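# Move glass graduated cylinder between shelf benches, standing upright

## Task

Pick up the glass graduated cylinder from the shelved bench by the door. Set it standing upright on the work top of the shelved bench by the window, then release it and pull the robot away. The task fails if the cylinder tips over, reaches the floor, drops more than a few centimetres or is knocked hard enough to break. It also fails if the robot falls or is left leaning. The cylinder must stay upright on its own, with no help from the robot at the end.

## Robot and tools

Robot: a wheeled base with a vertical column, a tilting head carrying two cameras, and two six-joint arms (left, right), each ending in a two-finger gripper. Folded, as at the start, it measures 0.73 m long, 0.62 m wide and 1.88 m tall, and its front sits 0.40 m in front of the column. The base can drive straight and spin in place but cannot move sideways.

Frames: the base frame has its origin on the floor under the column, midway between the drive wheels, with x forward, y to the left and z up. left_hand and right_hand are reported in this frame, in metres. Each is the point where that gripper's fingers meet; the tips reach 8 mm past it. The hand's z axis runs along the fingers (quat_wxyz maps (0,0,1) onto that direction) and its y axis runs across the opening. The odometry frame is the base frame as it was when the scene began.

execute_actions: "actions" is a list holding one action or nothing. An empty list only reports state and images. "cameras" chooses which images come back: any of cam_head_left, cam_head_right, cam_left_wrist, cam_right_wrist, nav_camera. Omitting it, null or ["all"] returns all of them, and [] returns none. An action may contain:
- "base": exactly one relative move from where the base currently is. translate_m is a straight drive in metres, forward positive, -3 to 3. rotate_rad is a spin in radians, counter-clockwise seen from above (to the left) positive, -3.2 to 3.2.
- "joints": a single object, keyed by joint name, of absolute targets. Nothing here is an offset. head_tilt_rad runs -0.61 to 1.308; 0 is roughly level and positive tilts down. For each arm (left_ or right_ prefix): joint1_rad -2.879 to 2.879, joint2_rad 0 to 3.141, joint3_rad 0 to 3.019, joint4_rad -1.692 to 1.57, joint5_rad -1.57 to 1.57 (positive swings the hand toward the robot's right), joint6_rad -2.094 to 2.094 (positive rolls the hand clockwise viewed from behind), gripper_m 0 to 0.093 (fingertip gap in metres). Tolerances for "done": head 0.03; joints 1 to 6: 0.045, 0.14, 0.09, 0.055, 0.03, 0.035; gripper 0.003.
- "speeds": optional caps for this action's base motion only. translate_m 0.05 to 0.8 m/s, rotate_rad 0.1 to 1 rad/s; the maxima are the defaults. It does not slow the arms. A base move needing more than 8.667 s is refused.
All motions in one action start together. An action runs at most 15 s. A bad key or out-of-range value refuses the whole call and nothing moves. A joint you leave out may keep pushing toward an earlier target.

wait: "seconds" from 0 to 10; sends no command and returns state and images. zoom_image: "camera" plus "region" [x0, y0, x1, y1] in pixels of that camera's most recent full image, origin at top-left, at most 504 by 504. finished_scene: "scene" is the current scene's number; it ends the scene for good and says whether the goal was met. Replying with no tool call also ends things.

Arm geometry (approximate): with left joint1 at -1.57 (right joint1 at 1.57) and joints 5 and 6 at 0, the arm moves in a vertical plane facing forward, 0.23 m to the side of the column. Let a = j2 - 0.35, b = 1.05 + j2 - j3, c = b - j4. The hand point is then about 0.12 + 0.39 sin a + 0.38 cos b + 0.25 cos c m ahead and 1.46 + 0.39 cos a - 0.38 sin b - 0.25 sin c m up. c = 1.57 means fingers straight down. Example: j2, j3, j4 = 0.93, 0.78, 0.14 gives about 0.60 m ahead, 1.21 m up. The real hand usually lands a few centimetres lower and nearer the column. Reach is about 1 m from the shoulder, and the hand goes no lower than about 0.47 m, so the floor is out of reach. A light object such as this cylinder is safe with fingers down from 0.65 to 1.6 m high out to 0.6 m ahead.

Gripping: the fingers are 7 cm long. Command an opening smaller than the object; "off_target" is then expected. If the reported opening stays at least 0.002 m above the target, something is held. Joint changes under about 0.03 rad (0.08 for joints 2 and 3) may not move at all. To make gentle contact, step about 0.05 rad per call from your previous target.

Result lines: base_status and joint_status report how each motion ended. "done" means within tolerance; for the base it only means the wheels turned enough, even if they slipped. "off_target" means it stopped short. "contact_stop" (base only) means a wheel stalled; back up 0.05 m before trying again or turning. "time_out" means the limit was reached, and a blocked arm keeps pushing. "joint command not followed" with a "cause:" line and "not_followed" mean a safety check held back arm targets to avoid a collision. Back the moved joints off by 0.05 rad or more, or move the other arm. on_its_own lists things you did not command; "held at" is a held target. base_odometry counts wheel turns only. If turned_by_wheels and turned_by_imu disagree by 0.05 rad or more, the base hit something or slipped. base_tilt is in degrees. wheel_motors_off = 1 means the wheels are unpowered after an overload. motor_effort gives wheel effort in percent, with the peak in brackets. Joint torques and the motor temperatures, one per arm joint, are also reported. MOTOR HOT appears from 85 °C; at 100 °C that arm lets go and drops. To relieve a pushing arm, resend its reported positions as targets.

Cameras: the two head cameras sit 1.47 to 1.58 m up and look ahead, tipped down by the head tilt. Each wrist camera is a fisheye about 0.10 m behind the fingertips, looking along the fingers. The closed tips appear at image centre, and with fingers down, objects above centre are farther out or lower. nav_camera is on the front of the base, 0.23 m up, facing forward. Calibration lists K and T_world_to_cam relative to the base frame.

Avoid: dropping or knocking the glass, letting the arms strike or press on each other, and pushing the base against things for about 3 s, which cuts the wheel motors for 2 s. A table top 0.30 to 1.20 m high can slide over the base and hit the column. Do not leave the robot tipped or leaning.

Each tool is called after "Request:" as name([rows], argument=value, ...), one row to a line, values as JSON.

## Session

Request:
execute_actions([
  {"joints":{"head_tilt_rad":0.3}},
], cameras=["cam_head_left","cam_head_right","cam_left_wrist","cam_right_wrist"])

Scene clock: 0.87 s.
Joint torques (N m, as the arm reports them, + toward a larger angle): left_arm=[-1.45 -8.01 -1.26 -1.73 -0.23  0.16] | right_arm=[-0.13 -7.04  0.05 -0.96 -0.15  0.  ]
Motor temperatures (°C, as the motors report them): left_arm=[22 24 22 24 25 21] | right_arm=[24 24 24 24 25 23]
base_odometry: x=+0.000 y=+0.000 heading=+0.000 (m, m, rad; odometry frame)
turned_by_wheels: +0.000 (rad since the last result)
turned_by_imu: +0.000 (rad since the last result)
base_tilt: forward=+0.3 right=-0.9 (deg)
base_status: not commanded
joint_positions: head_tilt_rad=+0.319 left_joint1_rad=-1.546 left_joint2_rad=+0.874 left_joint3_rad=+0.445 left_joint4_rad=-0.933 left_joint5_rad=-0.024 left_joint6_rad=-0.040 left_gripper_m=+0.094 right_joint1_rad=+1.592 right_joint2_rad=+0.856 right_joint3_rad=+0.404 right_joint4_rad=-0.950 right_joint5_rad=+0.034 right_joint6_rad=-0.056 right_gripper_m=+0.095
joint_status: all done
wheel_motors_off: 0
motor_effort: left_wheel=+2(3) right_wheel=+5(5) (%)
left_hand: x=+0.1708 y=+0.2343 z=+1.2443 quat_wxyz=(+0.407, +0.023, -0.913, -0.026) (m; base frame)
right_hand: x=+0.1501 y=-0.2269 z=+1.2542 quat_wxyz=(+0.425, +0.041, -0.904, -0.003) (m; base frame)
pictures: cam_head_left, cam_head_right, cam_left_wrist, cam_right_wrist
camera_calibration (this result's frames):
cam_head_left: T_world_to_cam=[[0.0878347, -0.995686, -0.0299052, 0.093804], [-0.36294, -0.00403036, -0.931804, 1.45911], [0.927664, 0.0926985, -0.361728, 0.433513], [0, 0, 0, 1]] pos_world=[0.119176, 0.059094, 1.51922]
cam_head_right: T_world_to_cam=[[0.0661714, -0.997671, -0.0165806, -0.0316139], [-0.367411, -0.00891267, -0.930016, 1.45416], [0.927702, 0.0676324, -0.367145, 0.435426], [0, 0, 0, 1]] pos_world=[0.132422, -0.0480286, 1.51173]
cam_left_wrist: T_world_to_cam=[[0.0256969, -0.997263, -0.0693322, 0.310569], [-0.124912, -0.0720147, 0.989551, -1.18534], [-0.991835, -0.016768, -0.126421, 0.455645], [0, 0, 0, 1]] pos_world=[0.295881, 0.231997, 1.25209]
cam_right_wrist: T_world_to_cam=[[0.0839932, -0.995054, -0.0530388, -0.173406], [-0.0752996, -0.0594128, 0.995389, -1.24538], [-0.993617, -0.0796122, -0.0799174, 0.355589], [0, 0, 0, 1]] pos_world=[0.274108, -0.21823, 1.25886]
Images, in order (width x height): cam_head_left 504x504, cam_head_right 504x504, cam_left_wrist 616x616, cam_right_wrist 616x616.

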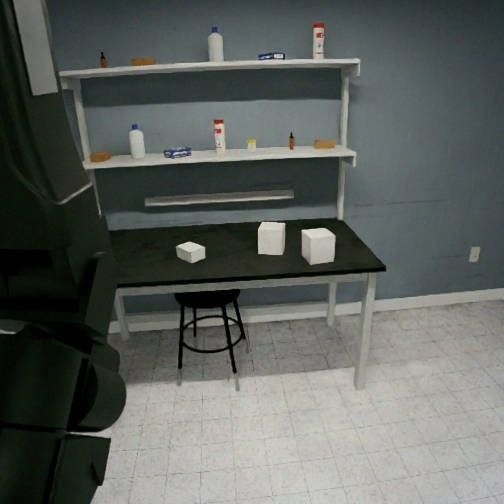

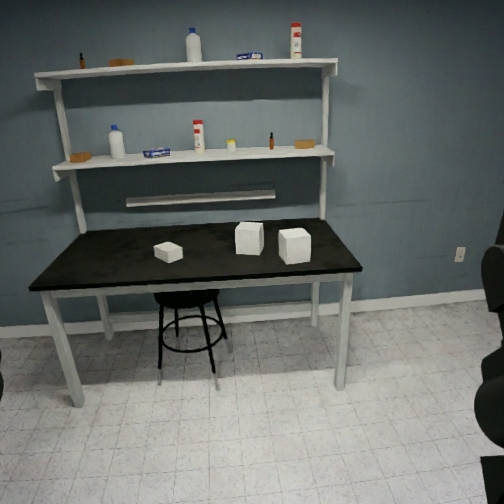

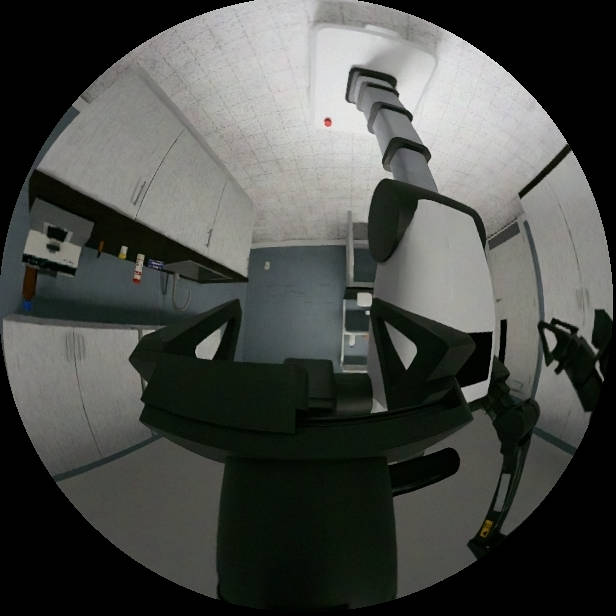

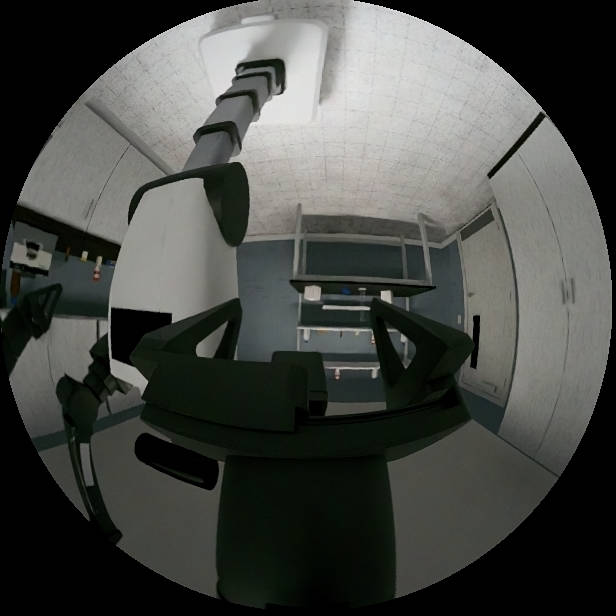

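Request:
execute_actions([
  {"base":{"rotate_rad":-2.8}},
], cameras=["cam_head_left","cam_head_right"])

Scene clock: 5.17 s.
Joint torques (N m, as the arm reports them, + toward a larger angle): left_arm=[-0.94 -8.68 -0.95 -1.55 -0.17  0.12] | right_arm=[-0.15 -7.08  0.06 -0.96 -0.15  0.  ]
Motor temperatures (°C, as the motors report them): left_arm=[22 24 22 24 25 21] | right_arm=[24 24 24 24 25 23]
base_odometry: x=+0.000 y=+0.000 heading=-2.800 (m, m, rad; odometry frame)
turned_by_wheels: -2.800 (rad since the last result)
turned_by_imu: -2.796 (rad since the last result)
base_tilt: forward=+0.3 right=-0.9 (deg)
base_status: done
joint_positions: head_tilt_rad=+0.319 left_joint1_rad=-1.546 left_joint2_rad=+0.874 left_joint3_rad=+0.445 left_joint4_rad=-0.933 left_joint5_rad=-0.024 left_joint6_rad=-0.040 left_gripper_m=+0.094 right_joint1_rad=+1.592 right_joint2_rad=+0.856 right_joint3_rad=+0.404 right_joint4_rad=-0.950 right_joint5_rad=+0.034 right_joint6_rad=-0.056 right_gripper_m=+0.095
joint_status: not commanded
wheel_motors_off: 0
motor_effort: left_wheel=+2(54) right_wheel=-1(25) (%)
left_hand: x=+0.1708 y=+0.2343 z=+1.2443 quat_wxyz=(+0.407, +0.023, -0.913, -0.026) (m; base frame)
right_hand: x=+0.1501 y=-0.2269 z=+1.2542 quat_wxyz=(+0.425, +0.041, -0.904, -0.003) (m; base frame)
pictures: cam_head_left, cam_head_right
camera_calibration (this result's frames):
cam_head_left: T_world_to_cam=[[0.0878392, -0.995686, -0.029892, 0.0937835], [-0.3628, -0.00403036, -0.931858, 1.45919], [0.927718, 0.0926985, -0.361589, 0.433297], [0, 0, 0, 1]] pos_world=[0.119179, 0.059094, 1.51923]
cam_head_right: T_world_to_cam=[[0.0661739, -0.997671, -0.0165707, -0.0316292], [-0.367272, -0.00891267, -0.930071, 1.45424], [0.927757, 0.0676324, -0.367006, 0.435209], [0, 0, 0, 1]] pos_world=[0.132426, -0.0480286, 1.51175]
Images, in order (width x height): cam_head_left 504x504, cam_head_right 504x504.

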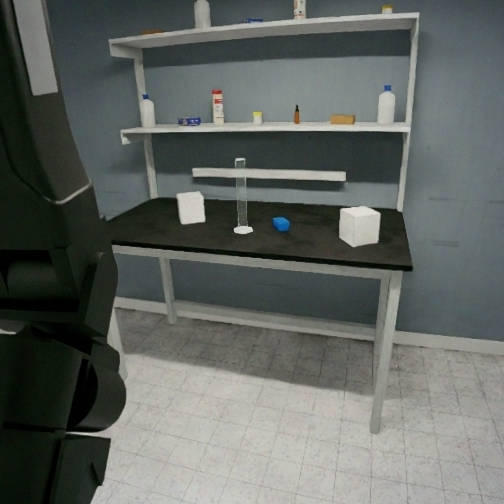

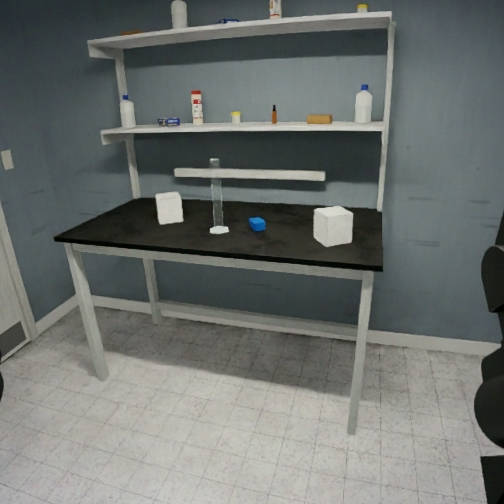

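Request:
execute_actions([
  {"base":{"rotate_rad":0.03},"joints":{"left_joint1_rad":-1.57,"left_joint2_rad":1.6,"left_joint3_rad":1.17,"left_joint4_rad":1.53,"left_joint5_rad":0,"left_joint6_rad":0}},
], cameras=[])

Request:
execute_actions([
  {"base":{"translate_m":1.1},"joints":{"head_tilt_rad":0.5}},
], cameras=["cam_head_right","cam_left_wrist"])

Scene clock: 8.23 s.
Joint torques (N m, as the arm reports them, + toward a larger angle): left_arm=[ -2.27 -19.59   2.73   1.92  -0.06   0.22] | right_arm=[-0.15 -6.98  0.03 -0.93 -0.15  0.  ]
Motor temperatures (°C, as the motors report them): left_arm=[22 24 22 24 25 21] | right_arm=[24 24 24 24 25 23]
base_odometry: x=+0.000 y=+0.000 heading=-2.770 (m, m, rad; odometry frame)
turned_by_wheels: +0.029 (rad since the last result)
turned_by_imu: +0.030 (rad since the last result)
base_tilt: forward=+0.3 right=-0.9 (deg)
base_status: done
joint_positions: head_tilt_rad=+0.319 left_joint1_rad=-1.557 left_joint2_rad=+1.604 left_joint3_rad=+1.160 left_joint4_rad=+1.509 left_joint5_rad=-0.002 left_joint6_rad=-0.013 left_gripper_m=+0.094 right_joint1_rad=+1.592 right_joint2_rad=+0.856 right_joint3_rad=+0.404 right_joint4_rad=-0.950 right_joint5_rad=+0.034 right_joint6_rad=-0.056 right_gripper_m=+0.095
joint_status: all done
wheel_motors_off: 0
motor_effort: left_wheel=-7(13) right_wheel=+5(14) (%)
left_hand: x=+0.7663 y=+0.2328 z=+1.1981 quat_wxyz=(-0.713, +0.003, -0.701, -0.003) (m; base frame)
right_hand: x=+0.1501 y=-0.2269 z=+1.2542 quat_wxyz=(+0.425, +0.041, -0.904, -0.003) (m; base frame)
pictures: none
No camera images: the call's "cameras" was empty. Leave "cameras" out to get every camera's image.

Scene clock: 11.60 s.
Joint torques (N m, as the arm reports them, + toward a larger angle): left_arm=[ -2.82 -19.     2.61   1.88  -0.15   0.26] | right_arm=[-0.15 -7.06  0.03 -0.94 -0.15  0.  ]
Motor temperatures (°C, as the motors report them): left_arm=[22 25 22 24 25 21] | right_arm=[24 24 24 24 25 23]
base_odometry: x=-1.025 y=-0.399 heading=-2.771 (m, m, rad; odometry frame)
turned_by_wheels: -0.001 (rad since the last result)
turned_by_imu: +0.003 (rad since the last result)
base_tilt: forward=+0.3 right=-0.9 (deg)
base_status: done
joint_positions: head_tilt_rad=+0.504 left_joint1_rad=-1.557 left_joint2_rad=+1.604 left_joint3_rad=+1.162 left_joint4_rad=+1.509 left_joint5_rad=-0.002 left_joint6_rad=-0.013 left_gripper_m=+0.094 right_joint1_rad=+1.592 right_joint2_rad=+0.856 right_joint3_rad=+0.405 right_joint4_rad=-0.950 right_joint5_rad=+0.034 right_joint6_rad=-0.056 right_gripper_m=+0.095
joint_status: all done
wheel_motors_off: 0
motor_effort: left_wheel=-2(58) right_wheel=+1(54) (%)
left_hand: x=+0.7672 y=+0.2328 z=+1.1987 quat_wxyz=(-0.714, +0.003, -0.700, -0.003) (m; base frame)
right_hand: x=+0.1505 y=-0.2269 z=+1.2540 quat_wxyz=(+0.424, +0.041, -0.905, -0.003) (m; base frame)
pictures: cam_head_right, cam_left_wrist
camera_calibration (this result's frames):
cam_head_right: T_world_to_cam=[[0.0619879, -0.997671, -0.0284794, -0.0130806], [-0.532347, -0.00891267, -0.846479, 1.33376], [0.844253, 0.0676324, -0.53166, 0.692951], [0, 0, 0, 1]] pos_world=[0.12581, -0.0480286, 1.49704]
cam_left_wrist: T_world_to_cam=[[0.00671527, -0.999965, 0.00499049, 0.216677], [-0.553434, -0.0078731, -0.832856, 1.43254], [0.832866, 0.00283095, -0.553468, 0.148832], [0, 0, 0, 1]] pos_world=[0.667404, 0.227526, 1.27439]
Images, in order (width x height): cam_head_right 504x504, cam_left_wrist 616x616.

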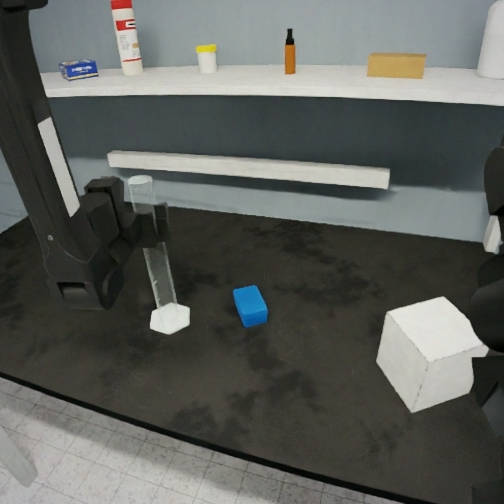

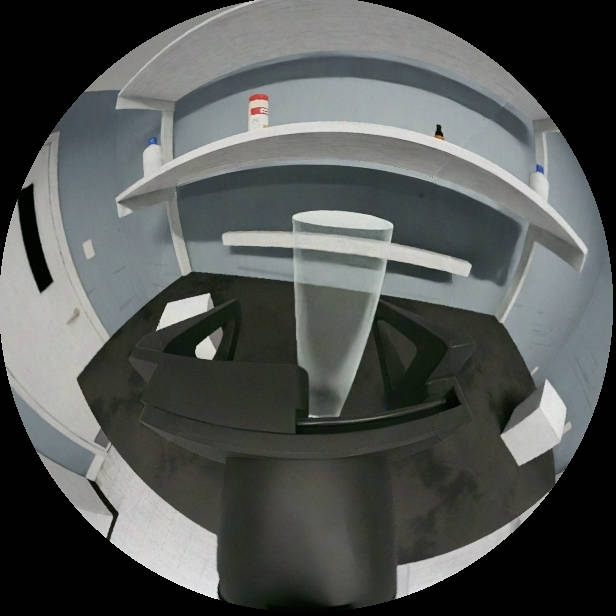

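Already between the fingers. Grip, lift, retreat.

Request:
execute_actions([
  {"joints":{"left_gripper_m":0.02}},
], cameras=[])

Request:
execute_actions([
  {"joints":{"left_joint2_rad":1.48,"left_joint3_rad":1.05}},
], cameras=[])

Request:
execute_actions([
  {"base":{"translate_m":-0.6}},
], cameras=["cam_head_right"])

Scene clock: 12.70 s.
Joint torques (N m, as the arm reports them, + toward a larger angle): left_arm=[ -2.39 -19.22   2.3    1.84  -0.15   0.24] | right_arm=[-0.14 -7.11  0.01 -0.96 -0.14  0.  ]
Motor temperatures (°C, as the motors report them): left_arm=[22 25 22 24 25 21] | right_arm=[24 24 24 24 25 23]
base_odometry: x=-1.025 y=-0.399 heading=-2.771 (m, m, rad; odometry frame)
turned_by_wheels: +0.000 (rad since the last result)
turned_by_imu: +0.000 (rad since the last result)
base_tilt: forward=+0.3 right=-0.8 (deg)
base_status: not commanded
joint_positions: head_tilt_rad=+0.504 left_joint1_rad=-1.558 left_joint2_rad=+1.604 left_joint3_rad=+1.162 left_joint4_rad=+1.509 left_joint5_rad=+0.000 left_joint6_rad=-0.009 left_gripper_m=+0.041 right_joint1_rad=+1.592 right_joint2_rad=+0.856 right_joint3_rad=+0.405 right_joint4_rad=-0.950 right_joint5_rad=+0.034 right_joint6_rad=-0.056 right_gripper_m=+0.095
joint_status: left_gripper_m off_target (ended at +0.041, target +0.020)
wheel_motors_off: 0
motor_effort: left_wheel=-2(3) right_wheel=+2(2) (%)
left_hand: x=+0.7672 y=+0.2316 z=+1.1987 quat_wxyz=(-0.714, +0.002, -0.700, -0.003) (m; base frame)
right_hand: x=+0.1505 y=-0.2269 z=+1.2540 quat_wxyz=(+0.424, +0.041, -0.905, -0.003) (m; base frame)
pictures: none
No camera images: the call's "cameras" was empty. Leave "cameras" out to get every camera's image.

Scene clock: 13.60 s.
Joint torques (N m, as the arm reports them, + toward a larger angle): left_arm=[ -2.43 -21.42   2.64   1.84  -0.13   0.19] | right_arm=[-0.11 -7.09 -0.01 -0.94 -0.15  0.  ]
Motor temperatures (°C, as the motors report them): left_arm=[22 25 22 24 25 21] | right_arm=[24 24 24 24 25 23]
base_odometry: x=-1.025 y=-0.399 heading=-2.771 (m, m, rad; odometry frame)
turned_by_wheels: +0.000 (rad since the last result)
turned_by_imu: +0.000 (rad since the last result)
base_tilt: forward=+0.3 right=-0.9 (deg)
base_status: not commanded
joint_positions: head_tilt_rad=+0.504 left_joint1_rad=-1.558 left_joint2_rad=+1.511 left_joint3_rad=+1.042 left_joint4_rad=+1.509 left_joint5_rad=+0.000 left_joint6_rad=-0.009 left_gripper_m=+0.041 right_joint1_rad=+1.592 right_joint2_rad=+0.856 right_joint3_rad=+0.405 right_joint4_rad=-0.950 right_joint5_rad=+0.034 right_joint6_rad=-0.056 right_gripper_m=+0.095
joint_status: all done
wheel_motors_off: 0
motor_effort: left_wheel=-4(3) right_wheel=+2(3) (%)
left_hand: x=+0.7440 y=+0.2312 z=+1.2246 quat_wxyz=(-0.704, +0.002, -0.710, -0.003) (m; base frame)
right_hand: x=+0.1505 y=-0.2269 z=+1.2540 quat_wxyz=(+0.424, +0.041, -0.905, -0.003) (m; base frame)
pictures: none
No camera images: the call's "cameras" was empty. Leave "cameras" out to get every camera's image.

Scene clock: 16.37 s.
Joint torques (N m, as the arm reports them, + toward a larger angle): left_arm=[ -2.18 -19.76   2.34   1.65  -0.12   0.2 ] | right_arm=[-0.07 -7.04  0.24 -0.95 -0.15  0.  ]
Motor temperatures (°C, as the motors report them): left_arm=[22 25 22 24 25 21] | right_arm=[24 24 24 24 25 23]
base_odometry: x=-0.466 y=-0.182 heading=-2.773 (m, m, rad; odometry frame)
turned_by_wheels: -0.002 (rad since the last result)
turned_by_imu: -0.004 (rad since the last result)
base_tilt: forward=+0.3 right=-0.9 (deg)
base_status: done
joint_positions: head_tilt_rad=+0.505 left_joint1_rad=-1.559 left_joint2_rad=+1.509 left_joint3_rad=+1.040 left_joint4_rad=+1.509 left_joint5_rad=+0.000 left_joint6_rad=-0.009 left_gripper_m=+0.041 right_joint1_rad=+1.592 right_joint2_rad=+0.855 right_joint3_rad=+0.402 right_joint4_rad=-0.950 right_joint5_rad=+0.034 right_joint6_rad=-0.056 right_gripper_m=+0.095
joint_status: not commanded
wheel_motors_off: 0
motor_effort: left_wheel=-1(55) right_wheel=+1(53) (%)
left_hand: x=+0.7440 y=+0.2308 z=+1.2255 quat_wxyz=(-0.705, +0.002, -0.710, -0.002) (m; base frame)
right_hand: x=+0.1491 y=-0.2269 z=+1.2546 quat_wxyz=(+0.425, +0.041, -0.904, -0.003) (m; base frame)
pictures: cam_head_right
camera_calibration (this result's frames):
cam_head_right: T_world_to_cam=[[0.0619777, -0.997671, -0.0285017, -0.0130458], [-0.532652, -0.00891267, -0.846288, 1.33348], [0.844062, 0.0676324, -0.531963, 0.693428], [0, 0, 0, 1]] pos_world=[0.125794, -0.0480286, 1.49702]
Images, in order (width x height): cam_head_right 504x504.

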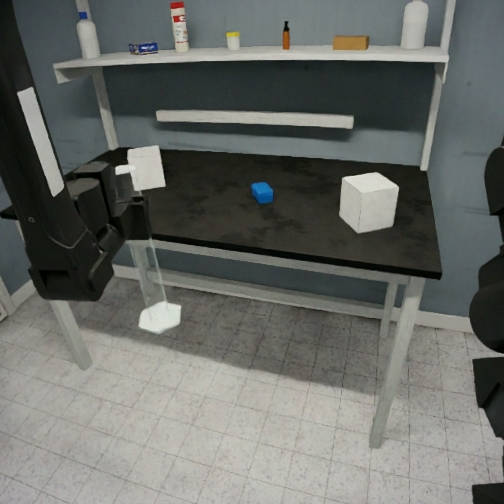

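Request:
execute_actions([
  {"base":{"rotate_rad":2.88}},
], cameras=[])

Request:
execute_actions([
  {"base":{"translate_m":1.55},"joints":{"head_tilt_rad":0.7}},
], cameras=["cam_head_right","cam_head_left"])

Scene clock: 21.03 s.
Joint torques (N m, as the arm reports them, + toward a larger angle): left_arm=[ -2.45 -19.8    2.45   1.96  -0.17   0.19] | right_arm=[-0.11 -6.97  0.24 -0.95 -0.15  0.  ]
Motor temperatures (°C, as the motors report them): left_arm=[22 26 22 24 25 21] | right_arm=[24 24 24 24 25 23]
base_odometry: x=-0.466 y=-0.182 heading=+0.106 (m, m, rad; odometry frame)
turned_by_wheels: +2.879 (rad since the last result)
turned_by_imu: +2.878 (rad since the last result)
base_tilt: forward=+0.3 right=-0.9 (deg)
base_status: done
joint_positions: head_tilt_rad=+0.505 left_joint1_rad=-1.563 left_joint2_rad=+1.509 left_joint3_rad=+1.040 left_joint4_rad=+1.509 left_joint5_rad=+0.000 left_joint6_rad=-0.009 left_gripper_m=+0.041 right_joint1_rad=+1.592 right_joint2_rad=+0.855 right_joint3_rad=+0.402 right_joint4_rad=-0.950 right_joint5_rad=+0.034 right_joint6_rad=-0.056 right_gripper_m=+0.095
joint_status: not commanded
wheel_motors_off: 0
motor_effort: left_wheel=-2(52) right_wheel=+1(46) (%)
left_hand: x=+0.7441 y=+0.2287 z=+1.2255 quat_wxyz=(-0.705, +0.002, -0.710, -0.001) (m; base frame)
right_hand: x=+0.1491 y=-0.2269 z=+1.2546 quat_wxyz=(+0.425, +0.041, -0.904, -0.003) (m; base frame)
pictures: none
No camera images: the call's "cameras" was empty. Leave "cameras" out to get every camera's image.

Scene clock: 25.07 s.
Joint torques (N m, as the arm reports them, + toward a larger angle): left_arm=[ -2.41 -20.05   2.46   1.82  -0.18   0.23] | right_arm=[-0.15 -7.06  0.06 -0.94 -0.14  0.01]
Motor temperatures (°C, as the motors report them): left_arm=[22 26 23 24 25 21] | right_arm=[24 24 24 24 25 23]
base_odometry: x=+1.075 y=-0.016 heading=+0.107 (m, m, rad; odometry frame)
turned_by_wheels: +0.000 (rad since the last result)
turned_by_imu: +0.006 (rad since the last result)
base_tilt: forward=+0.3 right=-0.9 (deg)
base_status: done
joint_positions: head_tilt_rad=+0.703 left_joint1_rad=-1.563 left_joint2_rad=+1.509 left_joint3_rad=+1.042 left_joint4_rad=+1.509 left_joint5_rad=+0.000 left_joint6_rad=-0.009 left_gripper_m=+0.041 right_joint1_rad=+1.592 right_joint2_rad=+0.855 right_joint3_rad=+0.404 right_joint4_rad=-0.950 right_joint5_rad=+0.034 right_joint6_rad=-0.056 right_gripper_m=+0.095
joint_status: all done
wheel_motors_off: 0
motor_effort: left_wheel=+1(66) right_wheel=-1(50) (%)
left_hand: x=+0.7445 y=+0.2287 z=+1.2258 quat_wxyz=(-0.705, +0.002, -0.709, -0.001) (m; base frame)
right_hand: x=+0.1503 y=-0.2269 z=+1.2542 quat_wxyz=(+0.424, +0.041, -0.905, -0.003) (m; base frame)
pictures: cam_head_left, cam_head_right
camera_calibration (this result's frames):
cam_head_left: T_world_to_cam=[[0.0702401, -0.995686, -0.0606266, 0.141995], [-0.685525, -0.00403036, -0.728037, 1.16144], [0.724652, 0.0926985, -0.682851, 0.938193], [0, 0, 0, 1]] pos_world=[0.106358, 0.059094, 1.49483]
cam_head_right: T_world_to_cam=[[0.0551444, -0.997671, -0.040158, 0.00524668], [-0.689002, -0.00891267, -0.724705, 1.15406], [0.722659, 0.0676324, -0.687888, 0.939622], [0, 0, 0, 1]] pos_world=[0.115836, -0.0480286, 1.48292]
Images, in order (width x height): cam_head_left 504x504, cam_head_right 504x504.

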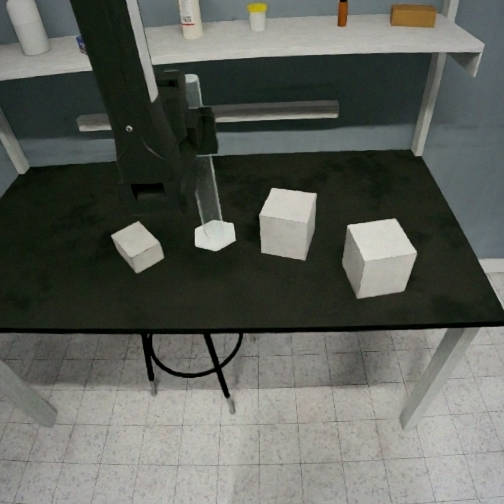

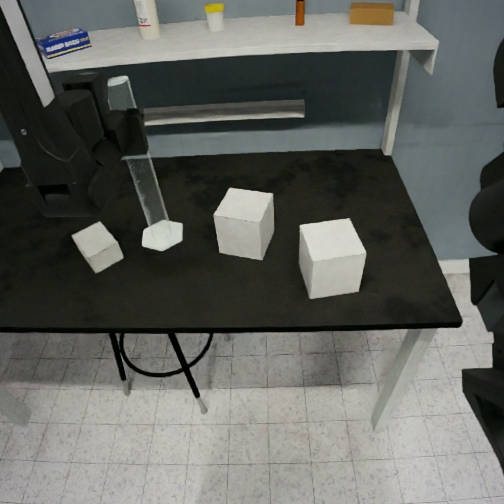

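Request:
execute_actions([
  {"base":{"translate_m":0.12},"joints":{"left_joint2_rad":1.9,"left_joint3_rad":1.45,"left_joint4_rad":1.57}},
], cameras=["cam_head_right"])

Request:
execute_actions([
  {"joints":{"left_joint2_rad":1.98,"left_joint3_rad":1.53}},
], cameras=["cam_head_right"])

Scene clock: 27.13 s.
Joint torques (N m, as the arm reports them, + toward a larger angle): left_arm=[ -2.13 -21.32   2.59   2.12  -0.16   0.19] | right_arm=[-0.11 -7.01 -0.05 -0.95 -0.14  0.  ]
Motor temperatures (°C, as the motors report them): left_arm=[22 26 23 24 25 21] | right_arm=[24 24 24 24 25 23]
base_odometry: x=+1.195 y=-0.004 heading=+0.107 (m, m, rad; odometry frame)
turned_by_wheels: +0.000 (rad since the last result)
turned_by_imu: +0.001 (rad since the last result)
base_tilt: forward=+0.3 right=-0.9 (deg)
base_status: done
joint_positions: head_tilt_rad=+0.703 left_joint1_rad=-1.563 left_joint2_rad=+1.927 left_joint3_rad=+1.435 left_joint4_rad=+1.529 left_joint5_rad=+0.000 left_joint6_rad=-0.009 left_gripper_m=+0.041 right_joint1_rad=+1.592 right_joint2_rad=+0.855 right_joint3_rad=+0.405 right_joint4_rad=-0.950 right_joint5_rad=+0.034 right_joint6_rad=-0.056 right_gripper_m=+0.095
joint_status: all done
joint sent to its limit — the command would take left_joint4_rad past its upper limit, so that joint was sent only as far as its limit.
wheel_motors_off: 0
motor_effort: left_wheel=+0(43) right_wheel=+0(27) (%)
left_hand: x=+0.7665 y=+0.2299 z=+1.0677 quat_wxyz=(-0.703, +0.002, -0.711, -0.001) (m; base frame)
right_hand: x=+0.1505 y=-0.2269 z=+1.2541 quat_wxyz=(+0.424, +0.041, -0.905, -0.003) (m; base frame)
pictures: cam_head_right
camera_calibration (this result's frames):
cam_head_right: T_world_to_cam=[[0.055137, -0.997671, -0.0401682, 0.00526276], [-0.689136, -0.00891267, -0.724578, 1.15387], [0.722532, 0.0676324, -0.688022, 0.939834], [0, 0, 0, 1]] pos_world=[0.115825, -0.0480286, 1.48291]
Images, in order (width x height): cam_head_right 504x504.

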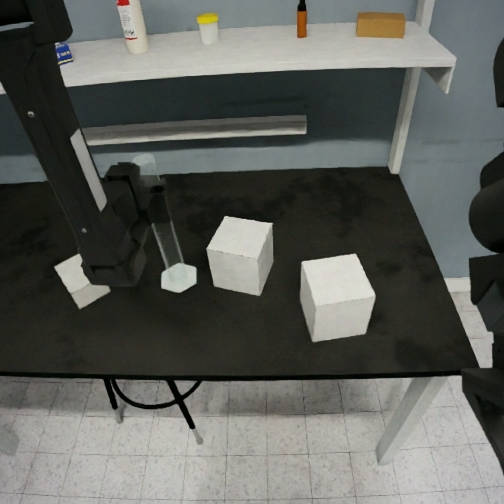

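Scene clock: 27.87 s.
Joint torques (N m, as the arm reports them, + toward a larger angle): left_arm=[ -1.96 -18.92   2.73   2.15  -0.19   0.25] | right_arm=[-0.17 -7.03 -0.03 -0.94 -0.15  0.01]
Motor temperatures (°C, as the motors report them): left_arm=[22 26 23 24 25 21] | right_arm=[24 24 24 24 25 23]
base_odometry: x=+1.195 y=-0.004 heading=+0.107 (m, m, rad; odometry frame)
turned_by_wheels: +0.000 (rad since the last result)
turned_by_imu: +0.000 (rad since the last result)
base_tilt: forward=+0.3 right=-0.9 (deg)
base_status: not commanded
joint_positions: head_tilt_rad=+0.703 left_joint1_rad=-1.563 left_joint2_rad=+1.972 left_joint3_rad=+1.516 left_joint4_rad=+1.529 left_joint5_rad=+0.000 left_joint6_rad=-0.009 left_gripper_m=+0.041 right_joint1_rad=+1.592 right_joint2_rad=+0.855 right_joint3_rad=+0.405 right_joint4_rad=-0.950 right_joint5_rad=+0.034 right_joint6_rad=-0.056 right_gripper_m=+0.095
joint_status: all done
wheel_motors_off: 0
motor_effort: left_wheel=+0(0) right_wheel=+0(0) (%)
left_hand: x=+0.7801 y=+0.2300 z=+1.0606 quat_wxyz=(-0.717, +0.002, -0.697, +0.000) (m; base frame)
right_hand: x=+0.1505 y=-0.2269 z=+1.2541 quat_wxyz=(+0.424, +0.041, -0.905, -0.003) (m; base frame)
pictures: cam_head_right
camera_calibration (this result's frames):
cam_head_right: T_world_to_cam=[[0.055137, -0.997671, -0.0401682, 0.00526276], [-0.689136, -0.00891267, -0.724577, 1.15387], [0.722532, 0.0676324, -0.688022, 0.939834], [0, 0, 0, 1]] pos_world=[0.115825, -0.0480286, 1.48291]
Images, in order (width x height): cam_head_right 504x504.

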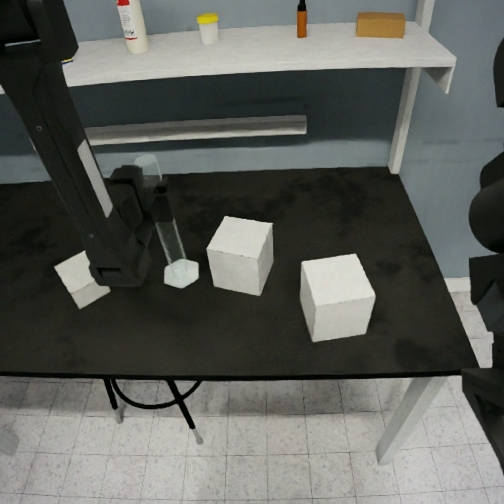

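Request:
execute_actions([
  {"joints":{"left_joint2_rad":2.06,"left_joint3_rad":1.59}},
], cameras=["cam_head_right"])

Scene clock: 28.70 s.
Joint torques (N m, as the arm reports them, + toward a larger angle): left_arm=[ -1.83 -17.3    2.57   1.32  -0.22   0.22] | right_arm=[-0.12 -6.98  0.01 -0.93 -0.14  0.  ]
Motor temperatures (°C, as the motors report them): left_arm=[22 26 23 24 25 21] | right_arm=[24 24 24 24 25 23]
base_odometry: x=+1.195 y=-0.004 heading=+0.107 (m, m, rad; odometry frame)
turned_by_wheels: +0.000 (rad since the last result)
turned_by_imu: +0.000 (rad since the last result)
base_tilt: forward=+0.3 right=-0.9 (deg)
base_status: not commanded
joint_positions: head_tilt_rad=+0.703 left_joint1_rad=-1.563 left_joint2_rad=+2.026 left_joint3_rad=+1.582 left_joint4_rad=+1.548 left_joint5_rad=+0.002 left_joint6_rad=-0.009 left_gripper_m=+0.041 right_joint1_rad=+1.592 right_joint2_rad=+0.855 right_joint3_rad=+0.405 right_joint4_rad=-0.950 right_joint5_rad=+0.034 right_joint6_rad=-0.056 right_gripper_m=+0.095
joint_status: all done
wheel_motors_off: 0
motor_effort: left_wheel=+0(1) right_wheel=+0(0) (%)
left_hand: x=+0.7824 y=+0.2299 z=+1.0475 quat_wxyz=(-0.727, +0.001, -0.687, +0.000) (m; base frame)
right_hand: x=+0.1505 y=-0.2269 z=+1.2541 quat_wxyz=(+0.424, +0.041, -0.905, -0.003) (m; base frame)
pictures: cam_head_right
camera_calibration (this result's frames):
cam_head_right: T_world_to_cam=[[0.055137, -0.997671, -0.0401682, 0.00526276], [-0.689136, -0.00891267, -0.724577, 1.15387], [0.722532, 0.0676324, -0.688022, 0.939834], [0, 0, 0, 1]] pos_world=[0.115825, -0.0480286, 1.48291]
Images, in order (width x height): cam_head_right 504x504.

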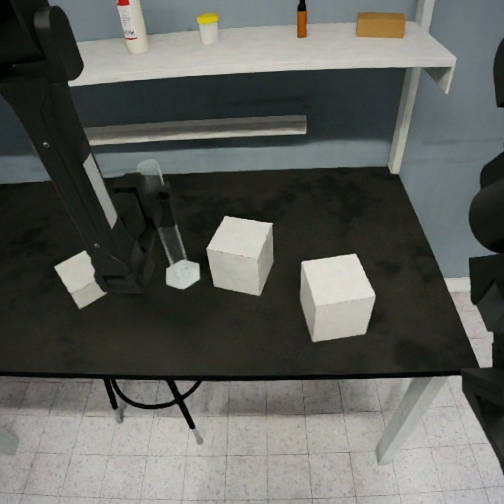

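Contact. Release and back off.

Request:
execute_actions([
  {"joints":{"left_gripper_m":0.093}},
], cameras=[])

Request:
execute_actions([
  {"base":{"translate_m":-0.3}},
], cameras=["cam_head_right"])

Scene clock: 29.63 s.
Joint torques (N m, as the arm reports them, + toward a larger angle): left_arm=[ -2.86 -17.83   2.33   1.45  -0.26   0.2 ] | right_arm=[-0.12 -6.93  0.01 -0.94 -0.14  0.  ]
Motor temperatures (°C, as the motors report them): left_arm=[22 26 23 24 25 21] | right_arm=[24 24 24 24 25 23]
base_odometry: x=+1.195 y=-0.004 heading=+0.107 (m, m, rad; odometry frame)
turned_by_wheels: +0.000 (rad since the last result)
turned_by_imu: +0.000 (rad since the last result)
base_tilt: forward=+0.3 right=-0.9 (deg)
base_status: not commanded
joint_positions: head_tilt_rad=+0.703 left_joint1_rad=-1.563 left_joint2_rad=+2.033 left_joint3_rad=+1.582 left_joint4_rad=+1.548 left_joint5_rad=+0.002 left_joint6_rad=-0.008 left_gripper_m=+0.093 right_joint1_rad=+1.592 right_joint2_rad=+0.855 right_joint3_rad=+0.405 right_joint4_rad=-0.950 right_joint5_rad=+0.034 right_joint6_rad=-0.056 right_gripper_m=+0.095
joint_status: all done
wheel_motors_off: 0
motor_effort: left_wheel=+0(1) right_wheel=+0(0) (%)
left_hand: x=+0.7794 y=+0.2299 z=+1.0427 quat_wxyz=(-0.724, +0.001, -0.689, +0.000) (m; base frame)
right_hand: x=+0.1505 y=-0.2269 z=+1.2541 quat_wxyz=(+0.424, +0.041, -0.905, -0.003) (m; base frame)
pictures: none
No camera images: the call's "cameras" was empty. Leave "cameras" out to get every camera's image.

Scene clock: 31.63 s.
Joint torques (N m, as the arm reports them, + toward a larger angle): left_arm=[ -1.99 -18.78   2.07   1.67  -0.25   0.22] | right_arm=[-0.13 -6.81  0.31 -0.93 -0.15  0.  ]
Motor temperatures (°C, as the motors report them): left_arm=[22 26 23 24 25 21] | right_arm=[24 24 24 24 25 23]
base_odometry: x=+0.896 y=-0.036 heading=+0.107 (m, m, rad; odometry frame)
turned_by_wheels: +0.000 (rad since the last result)
turned_by_imu: -0.001 (rad since the last result)
base_tilt: forward=+0.3 right=-0.9 (deg)
base_status: done
joint_positions: head_tilt_rad=+0.704 left_joint1_rad=-1.563 left_joint2_rad=+2.042 left_joint3_rad=+1.583 left_joint4_rad=+1.548 left_joint5_rad=+0.002 left_joint6_rad=-0.008 left_gripper_m=+0.093 right_joint1_rad=+1.592 right_joint2_rad=+0.854 right_joint3_rad=+0.401 right_joint4_rad=-0.950 right_joint5_rad=+0.034 right_joint6_rad=-0.056 right_gripper_m=+0.095
joint_status: not commanded
wheel_motors_off: 0
motor_effort: left_wheel=-1(40) right_wheel=+1(33) (%)
left_hand: x=+0.7763 y=+0.2299 z=+1.0374 quat_wxyz=(-0.722, +0.001, -0.692, +0.000) (m; base frame)
right_hand: x=+0.1487 y=-0.2269 z=+1.2547 quat_wxyz=(+0.426, +0.041, -0.904, -0.003) (m; base frame)
pictures: cam_head_right
camera_calibration (this result's frames):
cam_head_right: T_world_to_cam=[[0.0551271, -0.997671, -0.0401817, 0.00528409], [-0.689314, -0.00891267, -0.724408, 1.15362], [0.722363, 0.0676324, -0.688199, 0.940116], [0, 0, 0, 1]] pos_world=[0.115811, -0.0480286, 1.48289]
Images, in order (width x height): cam_head_right 504x504.

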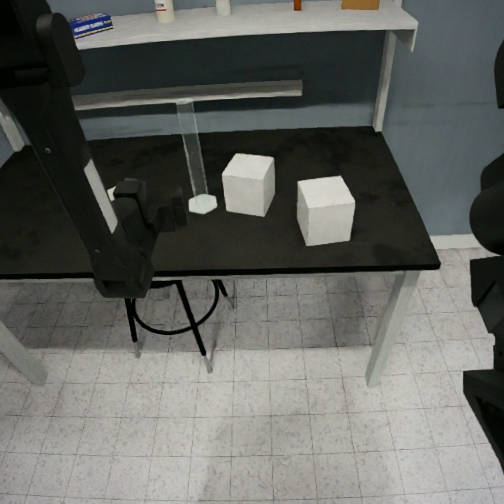

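Request:
finished_scene(scene=2)

The scene is finished: the task was done.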